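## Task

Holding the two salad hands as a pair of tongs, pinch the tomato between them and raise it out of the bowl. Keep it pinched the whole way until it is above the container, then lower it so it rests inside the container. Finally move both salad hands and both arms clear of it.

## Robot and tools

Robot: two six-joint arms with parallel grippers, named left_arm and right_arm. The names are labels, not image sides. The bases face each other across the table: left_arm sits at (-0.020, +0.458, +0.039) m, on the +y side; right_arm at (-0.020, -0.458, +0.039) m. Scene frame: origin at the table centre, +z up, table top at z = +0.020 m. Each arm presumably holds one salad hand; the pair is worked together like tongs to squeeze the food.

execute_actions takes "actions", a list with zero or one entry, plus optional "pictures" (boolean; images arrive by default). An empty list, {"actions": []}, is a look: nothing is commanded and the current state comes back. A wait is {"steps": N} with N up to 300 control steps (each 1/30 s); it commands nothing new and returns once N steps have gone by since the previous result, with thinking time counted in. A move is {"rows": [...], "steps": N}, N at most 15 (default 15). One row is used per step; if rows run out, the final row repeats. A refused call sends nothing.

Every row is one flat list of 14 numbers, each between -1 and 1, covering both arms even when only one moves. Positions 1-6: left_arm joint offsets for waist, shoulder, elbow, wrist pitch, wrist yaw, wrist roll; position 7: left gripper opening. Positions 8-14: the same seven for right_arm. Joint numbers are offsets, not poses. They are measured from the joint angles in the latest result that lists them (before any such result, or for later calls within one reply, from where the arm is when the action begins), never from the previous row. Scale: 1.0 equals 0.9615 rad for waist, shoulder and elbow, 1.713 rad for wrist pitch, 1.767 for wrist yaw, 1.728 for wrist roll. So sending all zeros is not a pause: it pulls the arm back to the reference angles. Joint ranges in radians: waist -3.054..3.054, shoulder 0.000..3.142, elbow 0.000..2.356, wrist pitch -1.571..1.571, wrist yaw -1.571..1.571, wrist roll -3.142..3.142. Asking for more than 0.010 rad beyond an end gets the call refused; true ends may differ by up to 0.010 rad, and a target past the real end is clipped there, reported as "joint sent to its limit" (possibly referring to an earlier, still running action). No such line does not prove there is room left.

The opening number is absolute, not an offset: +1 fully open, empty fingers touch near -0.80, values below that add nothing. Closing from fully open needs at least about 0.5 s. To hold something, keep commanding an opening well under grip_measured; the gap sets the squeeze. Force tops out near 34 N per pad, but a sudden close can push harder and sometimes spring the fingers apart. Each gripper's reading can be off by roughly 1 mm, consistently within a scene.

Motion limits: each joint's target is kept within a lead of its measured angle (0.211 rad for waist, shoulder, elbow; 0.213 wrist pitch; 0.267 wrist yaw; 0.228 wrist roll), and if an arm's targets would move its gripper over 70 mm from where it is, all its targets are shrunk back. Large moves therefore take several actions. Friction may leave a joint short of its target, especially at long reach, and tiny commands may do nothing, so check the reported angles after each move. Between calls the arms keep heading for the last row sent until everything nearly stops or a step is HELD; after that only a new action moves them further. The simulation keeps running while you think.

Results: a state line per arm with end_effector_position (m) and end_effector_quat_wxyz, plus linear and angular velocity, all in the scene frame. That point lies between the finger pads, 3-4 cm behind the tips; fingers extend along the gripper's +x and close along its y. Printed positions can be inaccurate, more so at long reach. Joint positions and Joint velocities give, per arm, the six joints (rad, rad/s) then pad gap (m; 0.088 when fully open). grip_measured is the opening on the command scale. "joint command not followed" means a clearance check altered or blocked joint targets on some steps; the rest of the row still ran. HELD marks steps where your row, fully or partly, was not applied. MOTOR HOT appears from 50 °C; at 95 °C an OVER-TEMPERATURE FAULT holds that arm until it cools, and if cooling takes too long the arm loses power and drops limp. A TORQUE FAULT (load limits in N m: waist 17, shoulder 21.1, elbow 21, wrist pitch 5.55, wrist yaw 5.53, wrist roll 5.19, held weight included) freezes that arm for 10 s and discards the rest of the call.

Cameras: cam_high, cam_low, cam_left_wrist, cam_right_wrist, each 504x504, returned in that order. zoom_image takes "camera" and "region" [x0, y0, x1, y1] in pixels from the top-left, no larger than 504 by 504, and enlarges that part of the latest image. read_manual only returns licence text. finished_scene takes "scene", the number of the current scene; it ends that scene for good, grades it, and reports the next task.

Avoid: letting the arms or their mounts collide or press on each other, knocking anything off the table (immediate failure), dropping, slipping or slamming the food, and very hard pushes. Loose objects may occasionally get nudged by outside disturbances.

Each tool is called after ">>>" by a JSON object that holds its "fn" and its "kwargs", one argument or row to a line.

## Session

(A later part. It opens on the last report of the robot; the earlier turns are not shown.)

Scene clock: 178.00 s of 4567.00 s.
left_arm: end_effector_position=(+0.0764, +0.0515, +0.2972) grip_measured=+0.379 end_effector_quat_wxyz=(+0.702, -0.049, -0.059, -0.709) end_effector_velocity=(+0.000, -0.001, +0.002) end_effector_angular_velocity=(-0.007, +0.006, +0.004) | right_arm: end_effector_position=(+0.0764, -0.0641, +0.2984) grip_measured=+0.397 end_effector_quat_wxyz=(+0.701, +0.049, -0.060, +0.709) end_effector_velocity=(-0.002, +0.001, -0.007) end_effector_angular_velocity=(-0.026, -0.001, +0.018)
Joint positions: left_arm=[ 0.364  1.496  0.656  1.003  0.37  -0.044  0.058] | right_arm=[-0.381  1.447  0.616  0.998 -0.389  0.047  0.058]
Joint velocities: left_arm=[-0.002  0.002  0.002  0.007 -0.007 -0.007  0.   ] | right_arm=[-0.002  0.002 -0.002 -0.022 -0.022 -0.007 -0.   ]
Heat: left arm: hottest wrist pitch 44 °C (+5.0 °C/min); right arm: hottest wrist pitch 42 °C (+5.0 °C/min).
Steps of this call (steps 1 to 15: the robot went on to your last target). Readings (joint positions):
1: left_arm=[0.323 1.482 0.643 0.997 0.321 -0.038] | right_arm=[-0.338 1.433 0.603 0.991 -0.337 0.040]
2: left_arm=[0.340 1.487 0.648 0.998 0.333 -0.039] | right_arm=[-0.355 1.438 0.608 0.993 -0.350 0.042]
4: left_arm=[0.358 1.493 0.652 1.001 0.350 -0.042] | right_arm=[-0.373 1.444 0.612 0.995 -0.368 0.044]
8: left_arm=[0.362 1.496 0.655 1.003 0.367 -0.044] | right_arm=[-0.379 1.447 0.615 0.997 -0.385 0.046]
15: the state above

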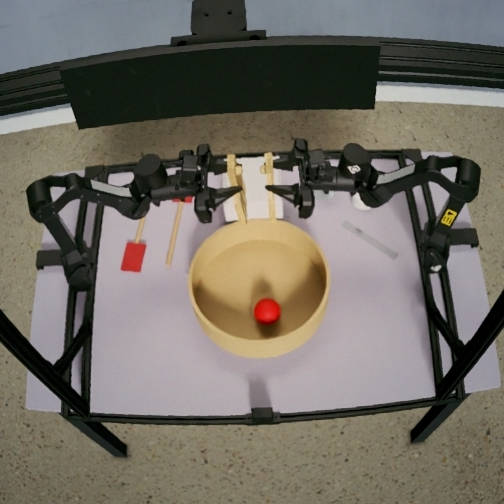

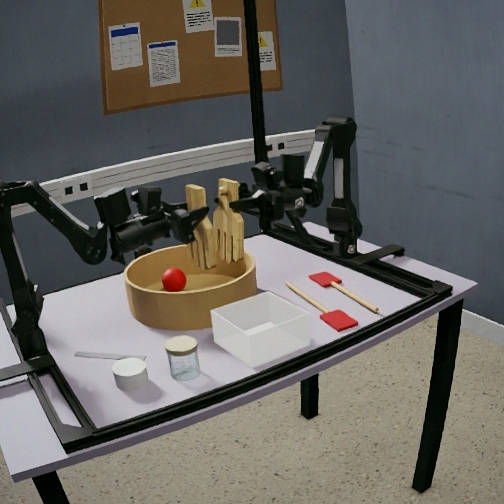

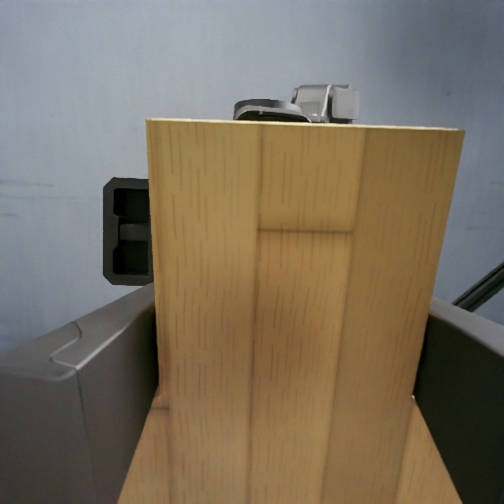

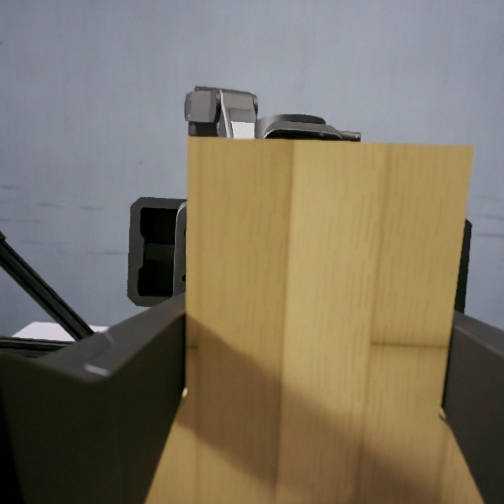

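>>> {"fn": "execute_actions", "kwargs": {
  "actions": [
    {"rows":[[-0.05,-0.03,-0.02,-0.01,-0.028,0,-1,0.06,-0.05,-0.04,-0.01,0.033,0,-1],[-0.1,-0.06,-0.04,-0.02,-0.055,0,-1,0.12,-0.1,-0.08,-0.02,0.066,0,-1],[-0.16,-0.08,-0.06,-0.032,-0.09,0.01,-1,0.19,-0.14,-0.12,-0.03,0.1,-0.01,-1],[-0.22,-0.08,-0.06,-0.032,-0.12,0.015,-1,0.25,-0.16,-0.15,-0.048,0.14,-0.015,-1],[-0.28,-0.08,-0.06,-0.032,-0.15,0.025,-1,0.32,-0.16,-0.17,-0.048,0.175,-0.027,-1],[-0.34,-0.08,-0.06,-0.032,-0.185,0.025,-1,0.39,-0.16,-0.185,-0.048,0.21,-0.027,-1],[-0.4,-0.08,-0.06,-0.032,-0.22,0.025,-1,0.46,-0.16,-0.185,-0.048,0.25,-0.027,-1],[-0.46,-0.08,-0.06,-0.032,-0.25,0.025,-1,0.53,-0.16,-0.185,-0.048,0.29,-0.027,-1],[-0.52,-0.07,-0.06,-0.032,-0.285,0.025,-1,0.6,-0.16,-0.185,-0.048,0.33,-0.027,-1],[-0.58,-0.05,-0.06,-0.032,-0.32,0.025,-1,0.67,-0.15,-0.185,-0.048,0.365,-0.027,-1],[-0.64,-0.03,-0.05,-0.032,-0.35,0.025,-1,0.74,-0.14,-0.185,-0.048,0.4,-0.027,-1],[-0.7,0,-0.045,-0.032,-0.385,0.025,-1,0.81,-0.13,-0.185,-0.048,0.44,-0.027,-1],[-0.76,0.03,-0.043,-0.032,-0.415,0.025,-1,0.88,-0.12,-0.185,-0.048,0.48,-0.027,-1],[-0.824,0.074,-0.043,-0.032,-0.453,0.025,-1,0.95,-0.095,-0.187,-0.048,0.522,-0.027,-1]],"steps":15}
  ],
  "pictures": false
}}

>>> {"fn": "execute_actions", "kwargs": {
  "actions": [
    {"steps":25}
  ]
}}

>>> {"fn": "zoom_image", "kwargs": {
  "camera": "cam_high",
  "region": [185,210,335,360]
}}

>>> {"fn": "zoom_image", "kwargs": {
  "camera": "cam_low",
  "region": [100,160,270,330]
}}

Scene clock: 200.73 s of 4567.00 s.
left_arm: end_effector_position=(-0.1053, +0.0509, +0.2649) grip_measured=+0.379 end_effector_quat_wxyz=(+0.705, -0.027, -0.011, -0.709) end_effector_velocity=(-0.437, +0.040, -0.275) end_effector_angular_velocity=(+0.680, -0.152, -0.334) | right_arm: end_effector_position=(-0.0881, -0.0942, +0.2555) grip_measured=+0.397 end_effector_quat_wxyz=(+0.727, +0.017, -0.006, +0.687) end_effector_velocity=(-0.386, -0.104, -0.081) end_effector_angular_velocity=(-0.237, -0.053, +0.196)
Joint positions: left_arm=[-0.318  1.502  0.609  0.95  -0.312 -0.005  0.058] | right_arm=[0.345 1.328 0.448 0.915 0.402 0.003 0.058]
Joint velocities: left_arm=[-1.409  0.686 -0.002 -0.007 -1.077 -0.007 -0.   ] | right_arm=[ 1.639  0.198 -0.012 -0.022  1.443 -0.022 -0.   ]
Heat: left arm: hottest wrist pitch 44 °C (+2.0 °C/min); right arm: hottest wrist pitch 42 °C (+3.0 °C/min).
Steps of this call (steps 1 to 15: the robot went on to your last target; steps 16 to 667: nothing new was sent; steps 668 to 682: all 15 steps of this action). Readings (joint positions):
668: left_arm=[0.361 1.498 0.658 1.004 0.362 -0.045] | right_arm=[-0.377 1.447 0.616 0.998 -0.377 0.047]
669: left_arm=[0.348 1.491 0.653 0.995 0.337 -0.045] | right_arm=[-0.359 1.433 0.606 0.989 -0.346 0.048]
671: left_arm=[0.286 1.466 0.632 0.972 0.262 -0.038] | right_arm=[-0.283 1.382 0.558 0.963 -0.265 0.040]
675: left_arm=[0.074 1.441 0.611 0.954 0.074 -0.013] | right_arm=[-0.051 1.318 0.476 0.926 -0.050 0.012]
682: the state above

Scene clock: 201.57 s of 4567.00 s.
left_arm: end_effector_position=(-0.1342, +0.0550, +0.2384) grip_measured=+0.379 end_effector_quat_wxyz=(+0.707, +0.004, +0.004, -0.707) end_effector_velocity=(-0.002, +0.001, +0.005) end_effector_angular_velocity=(-0.016, +0.014, -0.010) | right_arm: end_effector_position=(-0.1351, -0.1101, +0.2447) grip_measured=+0.397 end_effector_quat_wxyz=(+0.707, +0.003, +0.000, +0.707) end_effector_velocity=(-0.002, -0.001, -0.002) end_effector_angular_velocity=(-0.006, +0.004, +0.010)
Joint positions: left_arm=[-0.426  1.566  0.609  0.945 -0.426 -0.004  0.058] | right_arm=[0.53  1.351 0.442 0.913 0.531 0.003 0.058]
Joint velocities: left_arm=[-0.002 -0.007  0.002  0.007  0.007 -0.007 -0.   ] | right_arm=[ 0.002 -0.002 -0.002 -0.007 -0.007  0.007  0.   ]
Heat: left arm: hottest wrist pitch 44 °C (+2.0 °C/min); right arm: hottest wrist pitch 42 °C (+3.0 °C/min).
Steps of this call (steps 1 to 25: the robot went on to your last target). Readings (joint positions):
1: left_arm=[-0.359 1.524 0.609 0.946 -0.340 -0.004] | right_arm=[0.398 1.335 0.447 0.915 0.438 0.003]
2: left_arm=[-0.388 1.542 0.610 0.941 -0.360 -0.004] | right_arm=[0.443 1.341 0.446 0.914 0.460 0.003]
4: left_arm=[-0.417 1.563 0.609 0.940 -0.391 -0.004] | right_arm=[0.496 1.349 0.444 0.913 0.489 0.003]
8: left_arm=[-0.423 1.566 0.609 0.944 -0.420 -0.004] | right_arm=[0.522 1.351 0.442 0.913 0.521 0.003]
25: the state above

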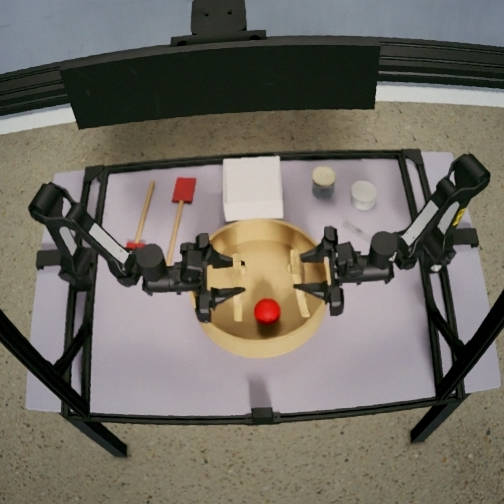

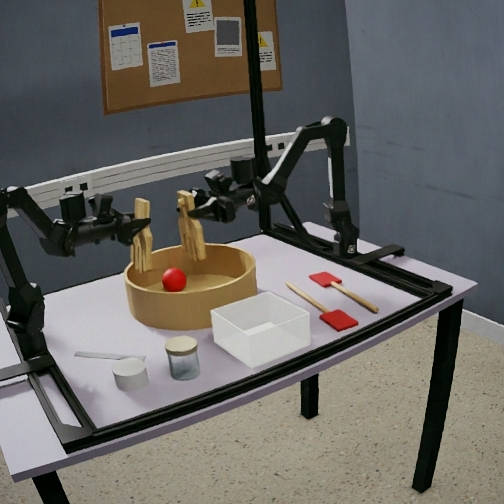

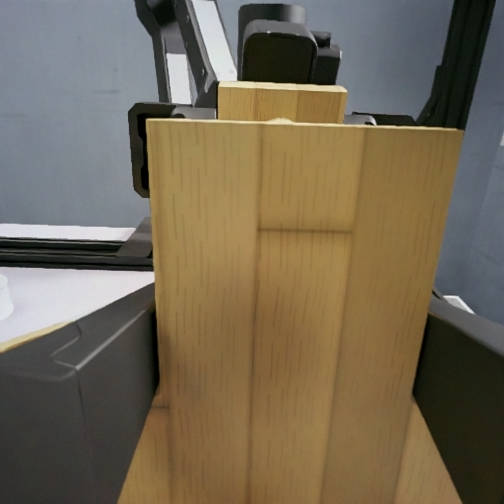

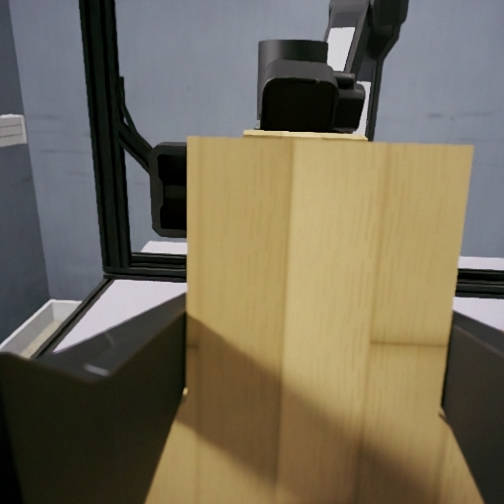

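Region (185, 210, 335, 360) of cam_high's 504x504 image, scaled by 3.360, with more detail than that image has.

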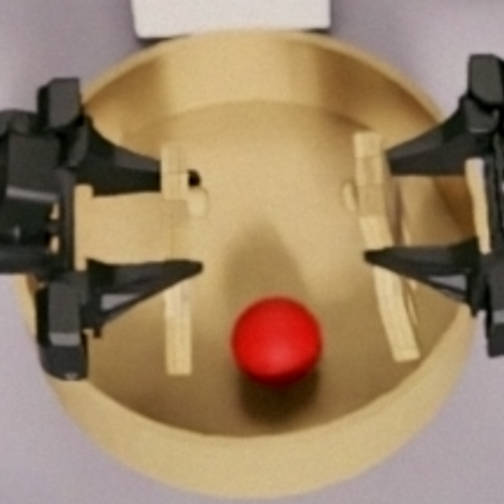

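Region (100, 160, 270, 330) of cam_low's 504x504 image, scaled by 2.965, with more detail than that image has.

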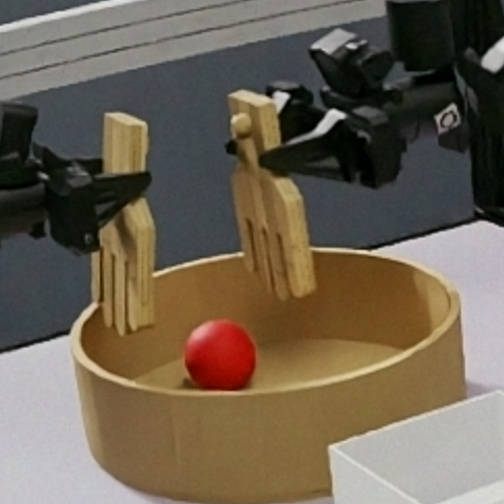

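>>> {"fn": "execute_actions", "kwargs": {
  "actions": [
    {"rows":[[0.01,-0.01,-0.04,0.013,0.005,0,-1,-0.02,0,-0.026,0.014,-0.01,0,-1],[0.02,-0.02,-0.08,0.027,0.011,0,-1,-0.04,0,-0.051,0.029,-0.02,0,-1],[0.03,-0.035,-0.12,0.04,0.016,0,-1,-0.06,0,-0.077,0.043,-0.03,0,-1],[0.04,-0.05,-0.16,0.054,0.021,0,-1,-0.08,0,-0.1,0.057,-0.04,0,-1],[0.05,-0.07,-0.2,0.067,0.027,0,-1,-0.1,0,-0.13,0.072,-0.05,0,-1],[0.06,-0.09,-0.24,0.08,0.032,0,-1,-0.12,0,-0.155,0.086,-0.06,0,-1],[0.07,-0.11,-0.28,0.094,0.037,0,-1,-0.14,0,-0.18,0.1,-0.07,0,-1],[0.08,-0.13,-0.32,0.107,0.043,0,-1,-0.155,0,-0.205,0.114,-0.08,0,-1],[0.09,-0.15,-0.36,0.12,0.048,0,-1,-0.17,0,-0.23,0.129,-0.092,0,-1],[0.098,-0.17,-0.396,0.134,0.054,0,-1,-0.189,0.004,-0.257,0.143,-0.103,0,-1]],"steps":15}
  ],
  "pictures": false
}}

>>> {"fn": "execute_actions", "kwargs": {
  "actions": [
    {"steps":15}
  ]
}}

>>> {"fn": "zoom_image", "kwargs": {
  "camera": "cam_high",
  "region": [170,200,350,380]
}}

Scene clock: 222.93 s of 4567.00 s.
left_arm: end_effector_position=(-0.0846, +0.1202, +0.1958) grip_measured=+0.379 end_effector_quat_wxyz=(+0.709, +0.009, +0.006, -0.706) end_effector_velocity=(+0.002, +0.029, +0.001) end_effector_angular_velocity=(-0.052, +0.013, -0.069) | right_arm: end_effector_position=(-0.0841, -0.1323, +0.2002) grip_measured=+0.397 end_effector_quat_wxyz=(+0.709, -0.003, +0.002, +0.705) end_effector_velocity=(+0.007, -0.013, -0.000) end_effector_angular_velocity=(+0.061, +0.031, +0.063)
Joint positions: left_arm=[-0.336  1.422  0.245  1.156 -0.34  -0.003  0.058] | right_arm=[0.356 1.354 0.207 1.139 0.362 0.002 0.058]
Joint velocities: left_arm=[ 0.012 -0.081 -0.134  0.11   0.081  0.007 -0.   ] | right_arm=[-0.061 -0.002 -0.09   0.154 -0.125  0.007  0.   ]
Heat: left arm: hottest wrist pitch 44 °C (+2.0 °C/min); right arm: hottest wrist pitch 41 °C (+1.0 °C/min).
Steps of this call (steps 1 to 15: the robot went on to your last target; steps 16 to 626: nothing new was sent; steps 627 to 641: all 15 steps of this action). Readings (joint positions):
627: left_arm=[-0.426 1.567 0.606 0.947 -0.427 -0.003] | right_arm=[0.529 1.353 0.439 0.915 0.529 0.002]
628: left_arm=[-0.424 1.567 0.596 0.959 -0.423 -0.003] | right_arm=[0.523 1.353 0.433 0.926 0.520 0.002]
630: left_arm=[-0.414 1.554 0.550 0.988 -0.409 -0.003] | right_arm=[0.499 1.353 0.407 0.960 0.496 0.002]
634: left_arm=[-0.376 1.503 0.405 1.062 -0.379 -0.004] | right_arm=[0.428 1.353 0.317 1.041 0.438 0.002]
641: the state above

Scene clock: 223.43 s of 4567.00 s.
left_arm: end_effector_position=(-0.0840, +0.1225, +0.1970) grip_measured=+0.379 end_effector_quat_wxyz=(+0.707, +0.005, +0.004, -0.707) end_effector_velocity=(+0.002, +0.000, -0.002) end_effector_angular_velocity=(+0.007, -0.010, +0.010) | right_arm: end_effector_position=(-0.0834, -0.1328, +0.2012) grip_measured=+0.397 end_effector_quat_wxyz=(+0.708, +0.001, +0.001, +0.707) end_effector_velocity=(+0.000, -0.001, -0.007) end_effector_angular_velocity=(-0.025, -0.017, +0.005)
Joint positions: left_arm=[-0.334  1.414  0.234  1.167 -0.335 -0.003  0.058] | right_arm=[0.35  1.354 0.203 1.152 0.352 0.002 0.058]
Joint velocities: left_arm=[ 0.002 -0.002 -0.002 -0.007 -0.007  0.007 -0.   ] | right_arm=[-0.002 -0.002 -0.007 -0.022 -0.007 -0.007 -0.   ]
Heat: left arm: hottest wrist pitch 44 °C (+2.0 °C/min); right arm: hottest wrist pitch 41 °C (+1.0 °C/min).
Steps of this call (steps 1 to 15: the robot went on to your last target). Readings (joint positions):
1: left_arm=[-0.336 1.420 0.241 1.159 -0.338 -0.003] | right_arm=[0.354 1.354 0.206 1.143 0.359 0.002]
2: left_arm=[-0.336 1.418 0.239 1.162 -0.337 -0.003] | right_arm=[0.353 1.354 0.205 1.146 0.356 0.002]
4: left_arm=[-0.335 1.416 0.237 1.165 -0.336 -0.003] | right_arm=[0.352 1.354 0.205 1.149 0.354 0.002]
8: left_arm=[-0.335 1.414 0.235 1.167 -0.335 -0.003] | right_arm=[0.351 1.354 0.203 1.151 0.352 0.002]
15: the state above

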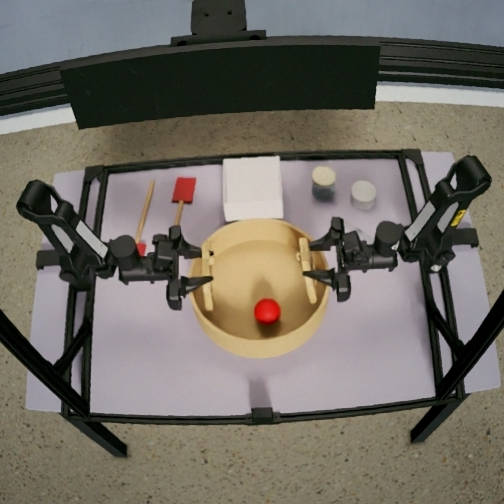

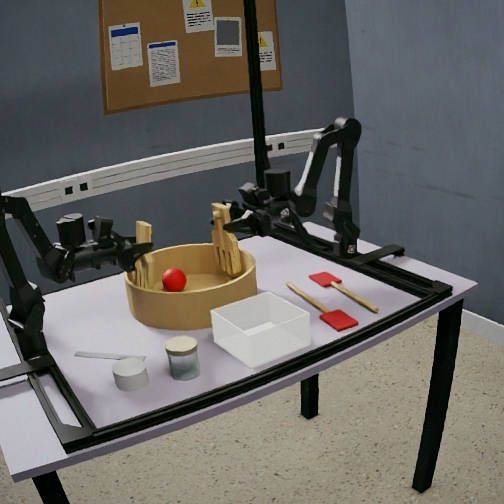

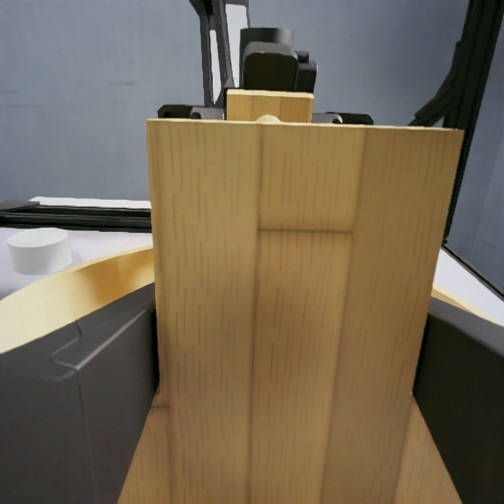

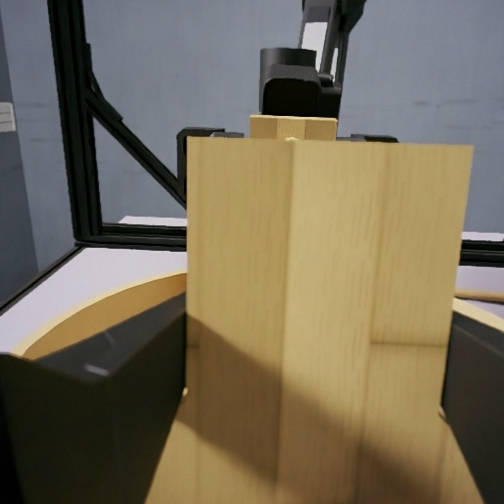

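Region (170, 200, 350, 380) of cam_high's 504x504 image, scaled by 2.800, with more detail than that image has.

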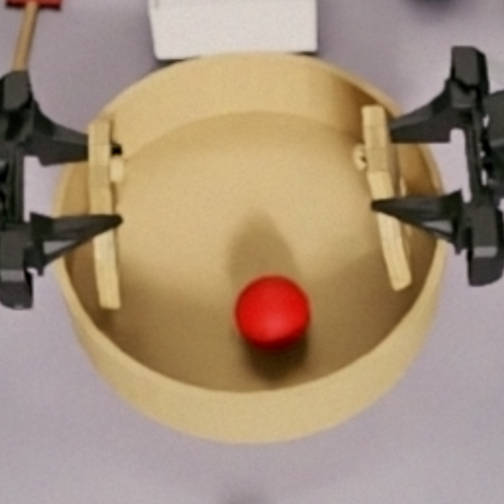

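>>> {"fn": "execute_actions", "kwargs": {
  "actions": [
    {"rows":[[0,-0.02,0.006,-0.03,0,-0.004,-1,0,-0.022,0.014,-0.04,0,0.006,-1],[0,-0.04,0.014,-0.059,0,-0.008,-1,0,-0.044,0.03,-0.08,0,0.012,-1],[0,-0.06,0.023,-0.088,0,-0.012,-1,0,-0.065,0.048,-0.12,0,0.018,-1],[0,-0.08,0.033,-0.117,0,-0.015,-1,0,-0.085,0.067,-0.16,0,0.024,-1],[0,-0.1,0.044,-0.147,0,-0.019,-1,0,-0.105,0.087,-0.2,0,0.03,-1],[0,-0.12,0.055,-0.176,0,-0.023,-1,0,-0.124,0.108,-0.24,0,0.036,-1],[0,-0.14,0.067,-0.205,0,-0.027,-1,0,-0.142,0.13,-0.285,0,0.042,-1],[0,-0.16,0.08,-0.235,0,-0.031,-1,0,-0.16,0.153,-0.325,0,0.048,-1],[0,-0.18,0.093,-0.264,0,-0.035,-1,0,-0.177,0.177,-0.365,0,0.054,-1],[0,-0.2,0.107,-0.293,0,-0.039,-1,0,-0.193,0.2,-0.405,0,0.06,-1],[0,-0.218,0.121,-0.323,0,-0.042,-1,0,-0.209,0.225,-0.445,0,0.066,-1],[0,-0.235,0.136,-0.352,0,-0.046,-1,0,-0.224,0.25,-0.49,0,0.072,-1],[0,-0.252,0.151,-0.381,0,-0.05,-1,0,-0.238,0.275,-0.53,0,0.078,-1],[0,-0.268,0.166,-0.41,0,-0.054,-1,0,-0.25,0.3,-0.57,0,0.084,-1],[0,-0.283,0.18,-0.44,0,-0.058,-1,0,-0.26,0.325,-0.61,0,0.09,-1]],"steps":15}
  ],
  "pictures": false
}}

>>> {"fn": "execute_actions", "kwargs": {
  "actions": [
    {"steps":25}
  ]
}}

>>> {"fn": "zoom_image", "kwargs": {
  "camera": "cam_low",
  "region": [90,150,290,350]
}}

Scene clock: 236.70 s of 4567.00 s.
left_arm: end_effector_position=(-0.0809, +0.1259, +0.1868) grip_measured=+0.379 end_effector_quat_wxyz=(+0.707, +0.100, +0.091, -0.694) end_effector_velocity=(-0.007, +0.026, +0.025) end_effector_angular_velocity=(+0.544, +0.049, -0.046) | right_arm: end_effector_position=(-0.0814, -0.1252, +0.1982) grip_measured=+0.398 end_effector_quat_wxyz=(+0.712, -0.110, +0.112, +0.684) end_effector_velocity=(-0.006, -0.008, +0.085) end_effector_angular_velocity=(-0.561, +0.174, -0.056)
Joint positions: left_arm=[-0.331  1.199  0.36   0.551 -0.339 -0.082  0.058] | right_arm=[0.341 1.155 0.434 0.382 0.362 0.121 0.059]
Joint velocities: left_arm=[ 0.002 -0.496  0.408 -1.473  0.11  -0.212 -0.003] | right_arm=[-0.002 -0.398  0.706 -1.707 -0.066  0.374 -0.005]
Heat: left arm: hottest wrist pitch 45 °C (+1.0 °C/min); right arm: hottest wrist pitch 42 °C (+0.0 °C/min).
Steps of this call (steps 1 to 15: the robot went on to your last target; steps 16 to 383: nothing new was sent; steps 384 to 398: all 15 steps of this action). Readings (joint positions):
384: left_arm=[-0.334 1.412 0.233 1.162 -0.335 -0.004] | right_arm=[0.350 1.353 0.201 1.144 0.351 0.003]
385: left_arm=[-0.334 1.406 0.233 1.139 -0.335 -0.006] | right_arm=[0.350 1.346 0.204 1.112 0.351 0.007]
387: left_arm=[-0.334 1.385 0.238 1.066 -0.335 -0.014] | right_arm=[0.350 1.323 0.218 1.013 0.351 0.020]
391: left_arm=[-0.334 1.322 0.267 0.890 -0.335 -0.037] | right_arm=[0.347 1.262 0.283 0.786 0.358 0.052]
398: the state above

Scene clock: 237.53 s of 4567.00 s.
left_arm: end_effector_position=(-0.0806, +0.1288, +0.1904) grip_measured=+0.379 end_effector_quat_wxyz=(+0.705, +0.115, +0.108, -0.691) end_effector_velocity=(-0.001, +0.002, -0.004) end_effector_angular_velocity=(+0.011, +0.001, +0.002) | right_arm: end_effector_position=(-0.0816, -0.1323, +0.2022) grip_measured=+0.397 end_effector_quat_wxyz=(+0.707, -0.147, +0.150, +0.676) end_effector_velocity=(+0.000, -0.001, -0.000) end_effector_angular_velocity=(-0.004, -0.018, +0.013)
Joint positions: left_arm=[-0.331  1.154  0.398  0.419 -0.335 -0.102  0.058] | right_arm=[0.346 1.106 0.523 0.129 0.356 0.163 0.058]
Joint velocities: left_arm=[-0.007 -0.002 -0.007 -0.007 -0.007 -0.007 -0.   ] | right_arm=[-0.002 -0.007 -0.002 -0.007 -0.007 -0.022 -0.   ]
Heat: left arm: hottest wrist pitch 44 °C (+0.0 °C/min); right arm: hottest wrist pitch 42 °C (+0.0 °C/min).
Steps of this call (steps 1 to 25: the robot went on to your last target). Readings (joint positions):
1: left_arm=[-0.331 1.185 0.371 0.512 -0.337 -0.087] | right_arm=[0.341 1.144 0.455 0.328 0.361 0.130]
2: left_arm=[-0.331 1.175 0.379 0.485 -0.336 -0.091] | right_arm=[0.341 1.134 0.473 0.276 0.359 0.138]
4: left_arm=[-0.331 1.164 0.388 0.453 -0.336 -0.097] | right_arm=[0.343 1.120 0.497 0.204 0.357 0.151]
8: left_arm=[-0.331 1.157 0.396 0.428 -0.335 -0.101] | right_arm=[0.345 1.109 0.516 0.149 0.356 0.159]
25: the state above

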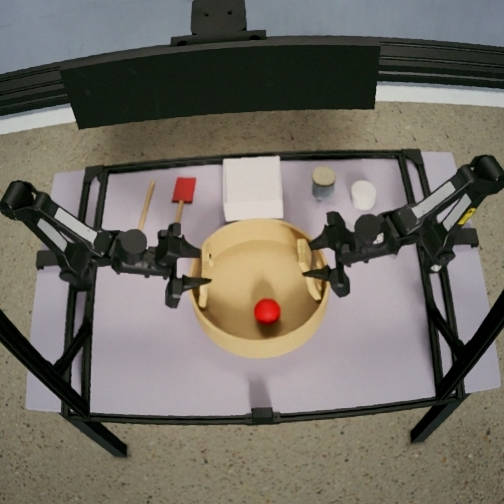

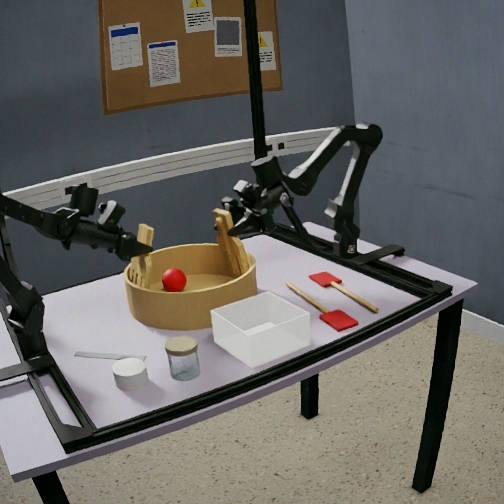

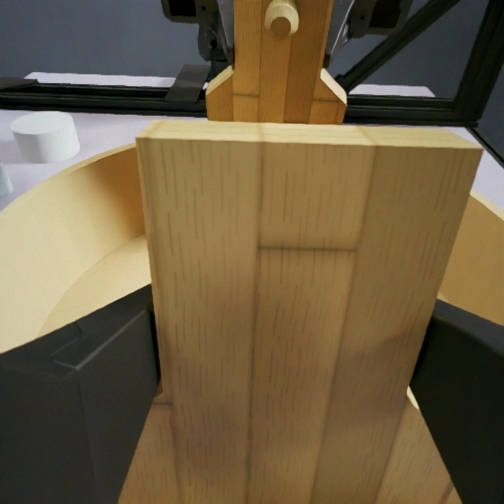

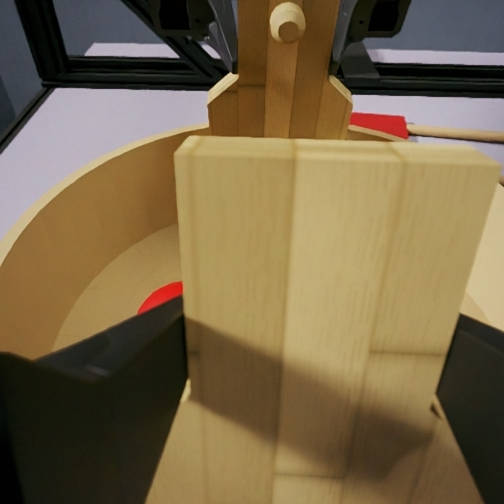

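Region (90, 150, 290, 350) of cam_low's 504x504 image, scaled by 2.520, with more detail than that image has.

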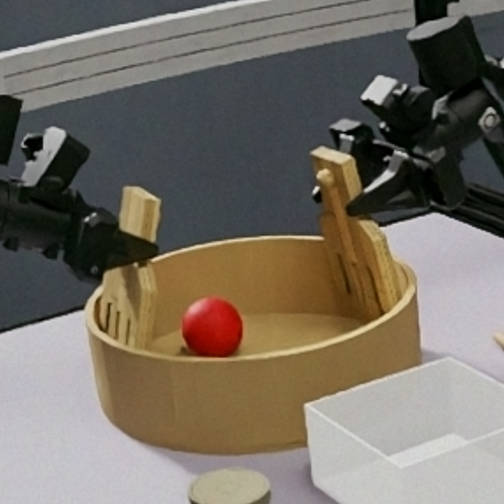

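>>> {"fn": "execute_actions", "kwargs": {
  "actions": [
    {"rows":[[-0.01,0.02,0,0.04,-0.005,0.01,-1,0.02,0.015,-0.01,0.05,0.01,-0.01,-1],[-0.02,0.04,0.005,0.07,-0.01,0.02,-1,0.04,0.03,-0.02,0.09,0.02,-0.02,-1],[-0.03,0.06,0.01,0.09,-0.015,0.03,-1,0.06,0.05,-0.03,0.13,0.03,-0.03,-1],[-0.04,0.085,0.015,0.11,-0.02,0.04,-1,0.08,0.07,-0.04,0.165,0.04,-0.04,-1],[-0.05,0.11,0.02,0.13,-0.025,0.05,-1,0.1,0.09,-0.05,0.2,0.05,-0.05,-1],[-0.06,0.135,0.02,0.15,-0.03,0.059,-1,0.12,0.11,-0.06,0.235,0.06,-0.06,-1],[-0.07,0.16,0.025,0.17,-0.035,0.059,-1,0.14,0.13,-0.07,0.27,0.07,-0.07,-1],[-0.08,0.185,0.03,0.19,-0.04,0.059,-1,0.16,0.15,-0.08,0.305,0.08,-0.08,-1],[-0.09,0.21,0.03,0.21,-0.045,0.059,-1,0.18,0.17,-0.09,0.34,0.09,-0.094,-1],[-0.1,0.235,0.035,0.23,-0.05,0.059,-1,0.199,0.19,-0.1,0.375,0.103,-0.094,-1],[-0.107,0.26,0.04,0.25,-0.056,0.059,-1,0.199,0.21,-0.11,0.41,0.103,-0.094,-1],[-0.107,0.29,0.04,0.27,-0.056,0.059,-1,0.199,0.23,-0.125,0.44,0.103,-0.094,-1],[-0.107,0.32,0.045,0.29,-0.056,0.059,-1,0.199,0.25,-0.14,0.47,0.103,-0.094,-1],[-0.107,0.35,0.05,0.31,-0.056,0.059,-1,0.199,0.275,-0.155,0.49,0.103,-0.094,-1],[-0.107,0.38,0.05,0.33,-0.056,0.059,-1,0.199,0.3,-0.17,0.51,0.103,-0.094,-1]],"steps":15}
  ],
  "pictures": false
}}

>>> {"fn": "execute_actions", "kwargs": {
  "actions": [
    {"steps":15}
  ],
  "pictures": false
}}

Scene clock: 254.37 s of 4567.00 s.
left_arm: end_effector_position=(-0.1171, +0.0959, +0.2030) grip_measured=+0.379 end_effector_quat_wxyz=(+0.704, +0.057, +0.023, -0.707) end_effector_velocity=(-0.047, -0.084, -0.034) end_effector_angular_velocity=(-0.291, +0.114, +0.028) | right_arm: end_effector_position=(-0.1319, -0.1172, +0.2296) grip_measured=+0.397 end_effector_quat_wxyz=(+0.705, -0.021, +0.010, +0.709) end_effector_velocity=(-0.006, -0.004, -0.072) end_effector_angular_velocity=(+0.350, +0.134, -0.036)
Joint positions: left_arm=[-0.428  1.438  0.427  0.887 -0.423 -0.004  0.058] | right_arm=[0.53  1.33  0.405 0.874 0.524 0.009 0.058]
Joint velocities: left_arm=[-0.051  0.813  0.11   1.018 -0.081  0.007 -0.   ] | right_arm=[ 0.056  0.593 -0.374  1.37   0.095 -0.066  0.   ]
Heat: left arm: hottest wrist pitch 43 °C (-1.0 °C/min); right arm: hottest wrist pitch 38 °C (-4.1 °C/min).
Steps of this call (steps 1 to 15: the robot went on to your last target; steps 16 to 490: nothing new was sent; steps 491 to 505: all 15 steps of this action). Readings (joint positions):
491: left_arm=[-0.332 1.152 0.399 0.421 -0.335 -0.101] | right_arm=[0.349 1.104 0.523 0.125 0.356 0.157]
492: left_arm=[-0.335 1.160 0.399 0.448 -0.338 -0.094] | right_arm=[0.355 1.110 0.517 0.160 0.364 0.151]
494: left_arm=[-0.346 1.185 0.399 0.517 -0.350 -0.071] | right_arm=[0.379 1.132 0.506 0.265 0.388 0.129]
498: left_arm=[-0.380 1.264 0.406 0.647 -0.380 -0.022] | right_arm=[0.448 1.195 0.482 0.491 0.449 0.070]
505: the state above

Scene clock: 254.87 s of 4567.00 s.
left_arm: end_effector_position=(-0.1203, +0.0891, +0.1973) grip_measured=+0.379 end_effector_quat_wxyz=(+0.706, +0.047, +0.019, -0.706) end_effector_velocity=(-0.002, -0.001, -0.000) end_effector_angular_velocity=(-0.002, +0.024, -0.008) | right_arm: end_effector_position=(-0.1315, -0.1189, +0.2189) grip_measured=+0.397 end_effector_quat_wxyz=(+0.707, -0.012, +0.004, +0.707) end_effector_velocity=(+0.000, -0.000, +0.001) end_effector_angular_velocity=(+0.006, -0.003, +0.005)
Joint positions: left_arm=[-0.431  1.513  0.433  0.977 -0.43  -0.002  0.058] | right_arm=[0.535 1.389 0.365 0.996 0.534 0.003 0.058]
Joint velocities: left_arm=[-0.002  0.007  0.002  0.007  0.007 -0.022 -0.   ] | right_arm=[-0.002 -0.002 -0.002  0.007 -0.007 -0.007 -0.   ]
Heat: left arm: hottest wrist pitch 43 °C (-1.0 °C/min); right arm: hottest wrist pitch 39 °C (-3.0 °C/min).
Steps of this call (steps 1 to 15: the robot went on to your last target). Readings (joint positions):
1: left_arm=[-0.429 1.462 0.430 0.914 -0.425 -0.004] | right_arm=[0.531 1.347 0.395 0.910 0.527 0.007]
2: left_arm=[-0.430 1.479 0.432 0.930 -0.426 -0.004] | right_arm=[0.532 1.360 0.386 0.932 0.529 0.006]
4: left_arm=[-0.431 1.500 0.432 0.951 -0.428 -0.003] | right_arm=[0.533 1.379 0.372 0.961 0.532 0.004]
8: left_arm=[-0.431 1.511 0.433 0.972 -0.430 -0.002] | right_arm=[0.534 1.388 0.365 0.989 0.534 0.003]
15: the state above

>>> {"fn": "execute_actions", "kwargs": {
  "actions": [
    {"rows":[[0,0.035,0.008,0.03,0,0,-1,0,0.035,-0.01,0.03,0,0,-1],[0,0.07,0.016,0.056,0,0,-1,0,0.07,-0.02,0.058,0,0,-1],[0,0.11,0.024,0.08,0,0,-1,0,0.11,-0.03,0.086,0,0,-1],[0,0.15,0.032,0.104,0,0,-1,0,0.15,-0.038,0.114,0,0,-1],[0,0.19,0.04,0.128,0,0,-1,0,0.19,-0.045,0.142,0,0,-1],[0,0.23,0.048,0.15,0,0,-1,0,0.23,-0.051,0.17,0,0,-1],[0,0.27,0.056,0.173,0,0,-1,0,0.27,-0.056,0.196,0,0,-1],[0,0.31,0.064,0.195,0,0,-1,0,0.31,-0.06,0.222,0,0,-1],[0,0.35,0.072,0.216,0,0,-1,0,0.35,-0.063,0.247,0,0,-1],[-0.003,0.386,0.08,0.237,-0.002,0,-1,0.002,0.392,-0.066,0.272,0.002,0,-1]],"steps":15}
  ],
  "pictures": false
}}

>>> {"fn": "execute_actions", "kwargs": {
  "actions": [
    {"steps":15}
  ]
}}

>>> {"fn": "zoom_image", "kwargs": {
  "camera": "cam_high",
  "region": [185,210,335,360]
}}

Scene clock: 264.87 s of 4567.00 s.
left_arm: end_effector_position=(-0.1336, +0.0600, +0.1651) grip_measured=+0.379 end_effector_quat_wxyz=(+0.707, +0.005, +0.002, -0.707) end_effector_velocity=(-0.010, -0.013, -0.003) end_effector_angular_velocity=(-0.082, +0.060, -0.014) | right_arm: end_effector_position=(-0.1347, -0.1134, +0.1649) grip_measured=+0.397 end_effector_quat_wxyz=(+0.707, -0.004, +0.002, +0.707) end_effector_velocity=(-0.001, +0.001, -0.001) end_effector_angular_velocity=(+0.082, +0.041, +0.005)
Joint positions: left_arm=[-0.431  1.864  0.495  1.358 -0.432 -0.     0.058] | right_arm=[0.535 1.748 0.305 1.432 0.535 0.003 0.058]
Joint velocities: left_arm=[-0.007  0.144  0.051  0.183  0.007 -0.022 -0.   ] | right_arm=[-0.002  0.134 -0.012  0.242 -0.007 -0.007  0.   ]
Heat: left arm: hottest wrist pitch 44 °C (+0.0 °C/min); right arm: hottest wrist pitch 40 °C (-2.0 °C/min).
Steps of this call (steps 1 to 15: the robot went on to your last target; steps 16 to 285: nothing new was sent; steps 286 to 300: all 15 steps of this action). Readings (joint positions):
286: left_arm=[-0.431 1.518 0.434 0.987 -0.431 -0.002] | right_arm=[0.535 1.394 0.364 1.006 0.535 0.003]
287: left_arm=[-0.431 1.529 0.434 1.008 -0.431 -0.002] | right_arm=[0.535 1.405 0.362 1.029 0.535 0.003]
289: left_arm=[-0.431 1.571 0.441 1.067 -0.431 -0.002] | right_arm=[0.535 1.447 0.357 1.095 0.535 0.003]
293: left_arm=[-0.431 1.706 0.466 1.206 -0.431 -0.002] | right_arm=[0.535 1.582 0.331 1.254 0.535 0.003]
300: the state above

Scene clock: 265.37 s of 4567.00 s.
left_arm: end_effector_position=(-0.1341, +0.0589, +0.1648) grip_measured=+0.379 end_effector_quat_wxyz=(+0.707, +0.001, +0.000, -0.707) end_effector_velocity=(-0.002, +0.001, -0.001) end_effector_angular_velocity=(+0.007, +0.004, -0.010) | right_arm: end_effector_position=(-0.1350, -0.1132, +0.1660) grip_measured=+0.397 end_effector_quat_wxyz=(+0.707, +0.002, +0.001, +0.707) end_effector_velocity=(+0.000, -0.000, -0.001) end_effector_angular_velocity=(-0.006, -0.026, +0.005)
Joint positions: left_arm=[-0.431  1.878  0.499  1.376 -0.432 -0.     0.058] | right_arm=[0.535 1.759 0.305 1.455 0.535 0.003 0.058]
Joint velocities: left_arm=[-0.002 -0.002 -0.002 -0.007  0.007 -0.007 -0.   ] | right_arm=[-0.002 -0.002 -0.002 -0.007 -0.007 -0.022 -0.   ]
Heat: left arm: hottest wrist pitch 44 °C (+0.0 °C/min); right arm: hottest wrist pitch 40 °C (-2.0 °C/min).
Steps of this call (steps 1 to 15: the robot went on to your last target). Readings (joint positions):
1: left_arm=[-0.431 1.868 0.497 1.363 -0.432 -0.000] | right_arm=[0.535 1.752 0.305 1.440 0.535 0.003]
2: left_arm=[-0.431 1.871 0.498 1.367 -0.432 -0.000] | right_arm=[0.535 1.753 0.305 1.445 0.535 0.003]
4: left_arm=[-0.431 1.875 0.498 1.371 -0.432 -0.000] | right_arm=[0.535 1.755 0.305 1.451 0.535 0.003]
8: left_arm=[-0.431 1.877 0.499 1.375 -0.432 -0.000] | right_arm=[0.535 1.758 0.305 1.454 0.535 0.003]
15: the state above

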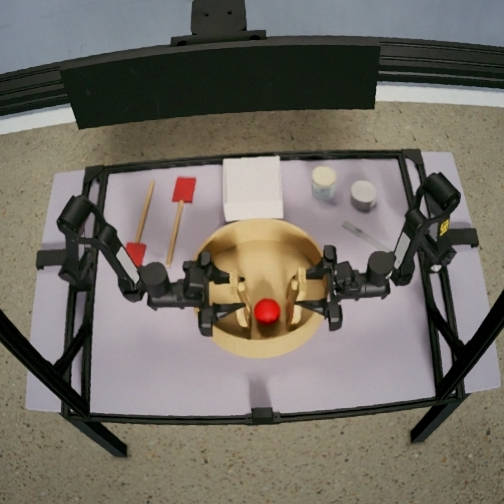

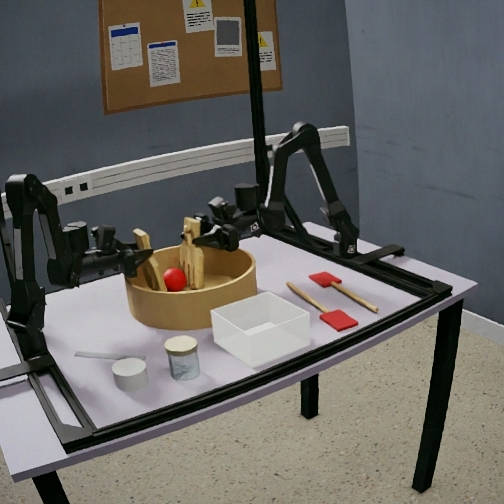

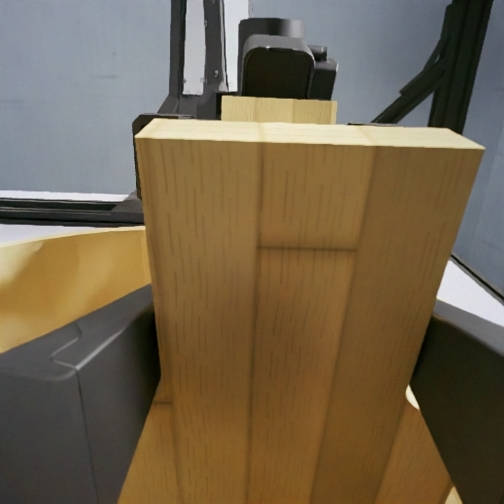

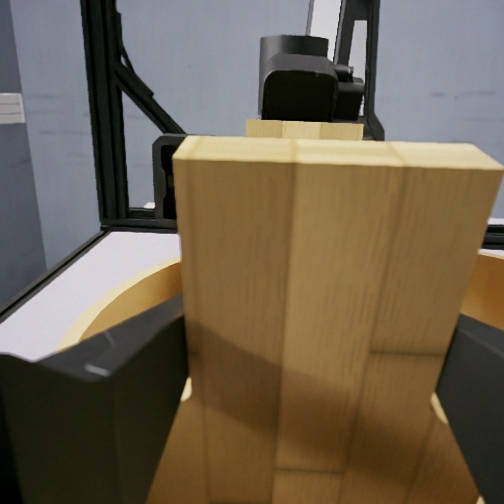

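Region (185, 210, 335, 360) of cam_high's 504x504 image, scaled by 3.360, with more detail than that image has.

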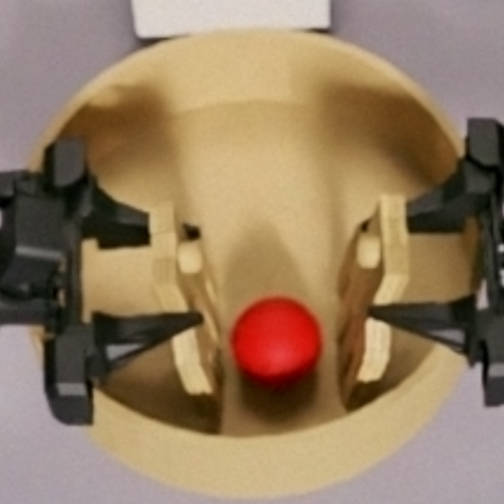

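>>> {"fn": "execute_actions", "kwargs": {
  "actions": [
    {"rows":[[0.002,0.006,0.006,0,0.001,0,-1,-0.005,0.009,0.009,0.001,-0.003,0,-1],[0.004,0.012,0.012,0.001,0.002,0,-1,-0.011,0.018,0.018,0.002,-0.006,0,-1],[0.006,0.018,0.018,0.001,0.003,0,-1,-0.016,0.027,0.027,0.002,-0.009,0,-1],[0.008,0.024,0.024,0.002,0.004,0,-1,-0.022,0.037,0.036,0.003,-0.012,0,-1],[0.011,0.03,0.03,0.002,0.005,0,-1,-0.027,0.046,0.045,0.004,-0.015,0,-1],[0.013,0.036,0.036,0.003,0.007,0,-1,-0.033,0.056,0.054,0.005,-0.018,0,-1],[0.015,0.042,0.042,0.003,0.008,0,-1,-0.039,0.066,0.063,0.005,-0.021,0,-1],[0.018,0.048,0.049,0.004,0.009,0,-1,-0.045,0.076,0.073,0.006,-0.024,0,-1]],"steps":15}
  ],
  "pictures": false
}}

>>> {"fn": "execute_actions", "kwargs": {
  "actions": [
    {"steps":10}
  ]
}}

>>> {"fn": "zoom_image", "kwargs": {
  "camera": "cam_high",
  "region": [215,250,315,350]
}}

Scene clock: 275.97 s of 4567.00 s.
left_arm: end_effector_position=(-0.1346, +0.0503, +0.1641) grip_measured=+0.379 end_effector_quat_wxyz=(+0.708, -0.002, -0.001, -0.707) end_effector_velocity=(+0.000, +0.001, -0.006) end_effector_angular_velocity=(+0.025, -0.004, +0.005) | right_arm: end_effector_position=(-0.1344, -0.0975, +0.1629) grip_measured=+0.397 end_effector_quat_wxyz=(+0.707, +0.003, +0.000, +0.707) end_effector_velocity=(-0.000, +0.000, -0.000) end_effector_angular_velocity=(+0.002, -0.006, +0.015)
Joint positions: left_arm=[-0.42   1.907  0.532  1.381 -0.422  0.001  0.058] | right_arm=[0.5   1.815 0.357 1.463 0.499 0.003 0.058]
Joint velocities: left_arm=[-0.002  0.002 -0.002 -0.022 -0.007 -0.007 -0.   ] | right_arm=[-0.007  0.002 -0.002  0.007 -0.022 -0.007  0.   ]
Heat: left arm: hottest wrist pitch 45 °C (+1.0 °C/min); right arm: hottest wrist pitch 41 °C (+0.0 °C/min).
Steps of this call (steps 1 to 15: the robot went on to your last target; steps 16 to 303: nothing new was sent; steps 304 to 318: all 15 steps of this action). Readings (joint positions):
304: left_arm=[-0.432 1.879 0.500 1.376 -0.432 -0.001] | right_arm=[0.535 1.760 0.304 1.456 0.535 0.003]
305: left_arm=[-0.432 1.879 0.500 1.377 -0.432 -0.001] | right_arm=[0.534 1.761 0.305 1.456 0.534 0.003]
307: left_arm=[-0.431 1.882 0.503 1.377 -0.432 -0.001] | right_arm=[0.528 1.769 0.311 1.456 0.528 0.003]
311: left_arm=[-0.424 1.899 0.521 1.379 -0.425 0.001] | right_arm=[0.509 1.800 0.341 1.460 0.509 0.003]
318: the state above

Scene clock: 276.30 s of 4567.00 s.
left_arm: end_effector_position=(-0.1346, +0.0502, +0.1641) grip_measured=+0.379 end_effector_quat_wxyz=(+0.708, -0.002, -0.001, -0.707) end_effector_velocity=(+0.002, +0.000, -0.001) end_effector_angular_velocity=(+0.007, +0.034, +0.010) | right_arm: end_effector_position=(-0.1343, -0.0972, +0.1629) grip_measured=+0.397 end_effector_quat_wxyz=(+0.707, +0.003, +0.000, +0.707) end_effector_velocity=(-0.004, -0.001, -0.000) end_effector_angular_velocity=(+0.002, +0.008, +0.024)
Joint positions: left_arm=[-0.42   1.908  0.532  1.381 -0.422  0.001  0.058] | right_arm=[0.499 1.816 0.357 1.463 0.498 0.003 0.058]
Joint velocities: left_arm=[ 0.002 -0.002 -0.002 -0.007 -0.007 -0.037 -0.   ] | right_arm=[ 0.002  0.002 -0.002  0.007 -0.022  0.007 -0.   ]
Heat: left arm: hottest wrist pitch 44 °C (+0.0 °C/min); right arm: hottest wrist pitch 41 °C (+0.0 °C/min).
Steps of this call (steps 1 to 10: the robot went on to your last target). Readings (joint positions):
1: left_arm=[-0.420 1.907 0.532 1.381 -0.422 0.001] | right_arm=[0.499 1.815 0.357 1.463 0.499 0.003]
2: left_arm=[-0.420 1.907 0.532 1.381 -0.422 0.001] | right_arm=[0.499 1.815 0.357 1.463 0.499 0.003]
4: left_arm=[-0.420 1.908 0.532 1.381 -0.422 0.001] | right_arm=[0.499 1.816 0.357 1.463 0.499 0.003]
8: left_arm=[-0.420 1.908 0.532 1.381 -0.422 0.001] | right_arm=[0.499 1.816 0.357 1.463 0.498 0.003]
10: the state above

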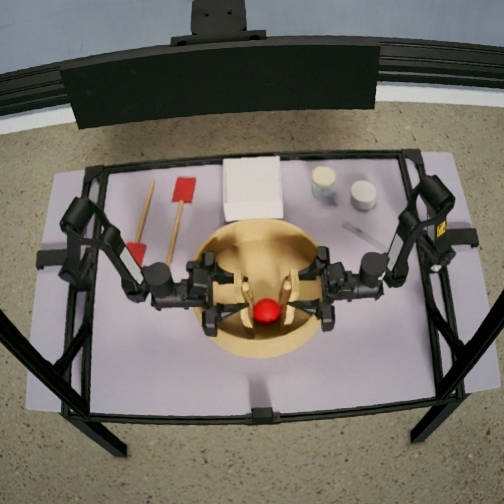

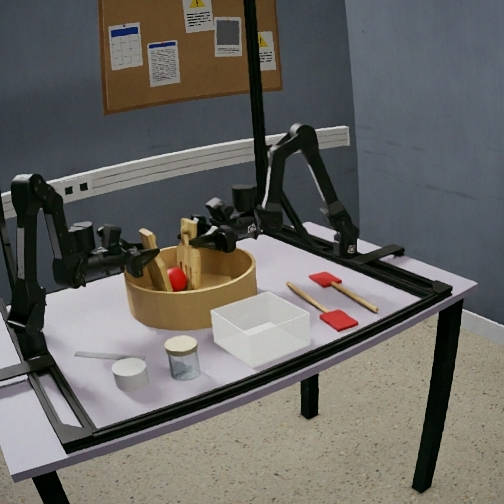

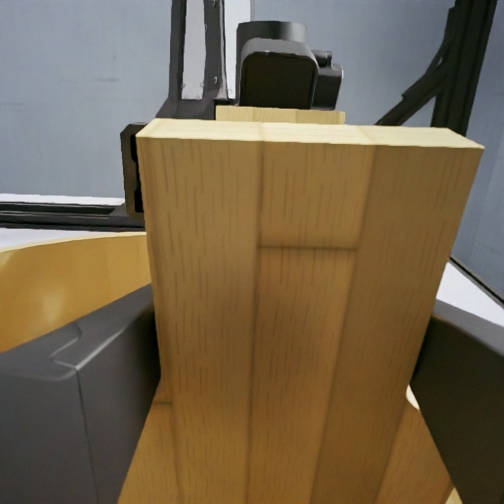

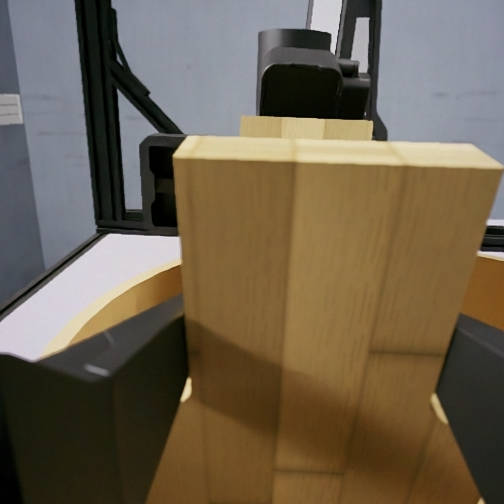

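Region (215, 250, 315, 350) of cam_high's 504x504 image, scaled by 5.040, with more detail than that image has.

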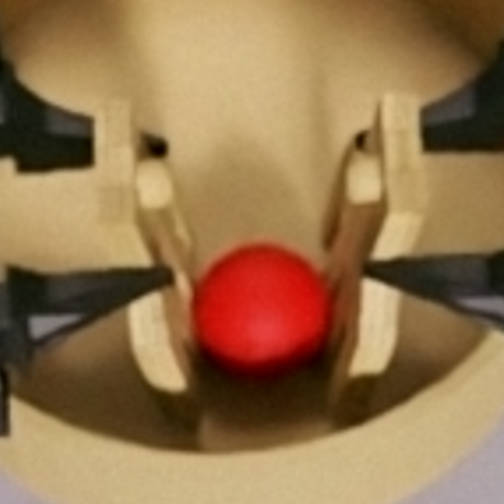

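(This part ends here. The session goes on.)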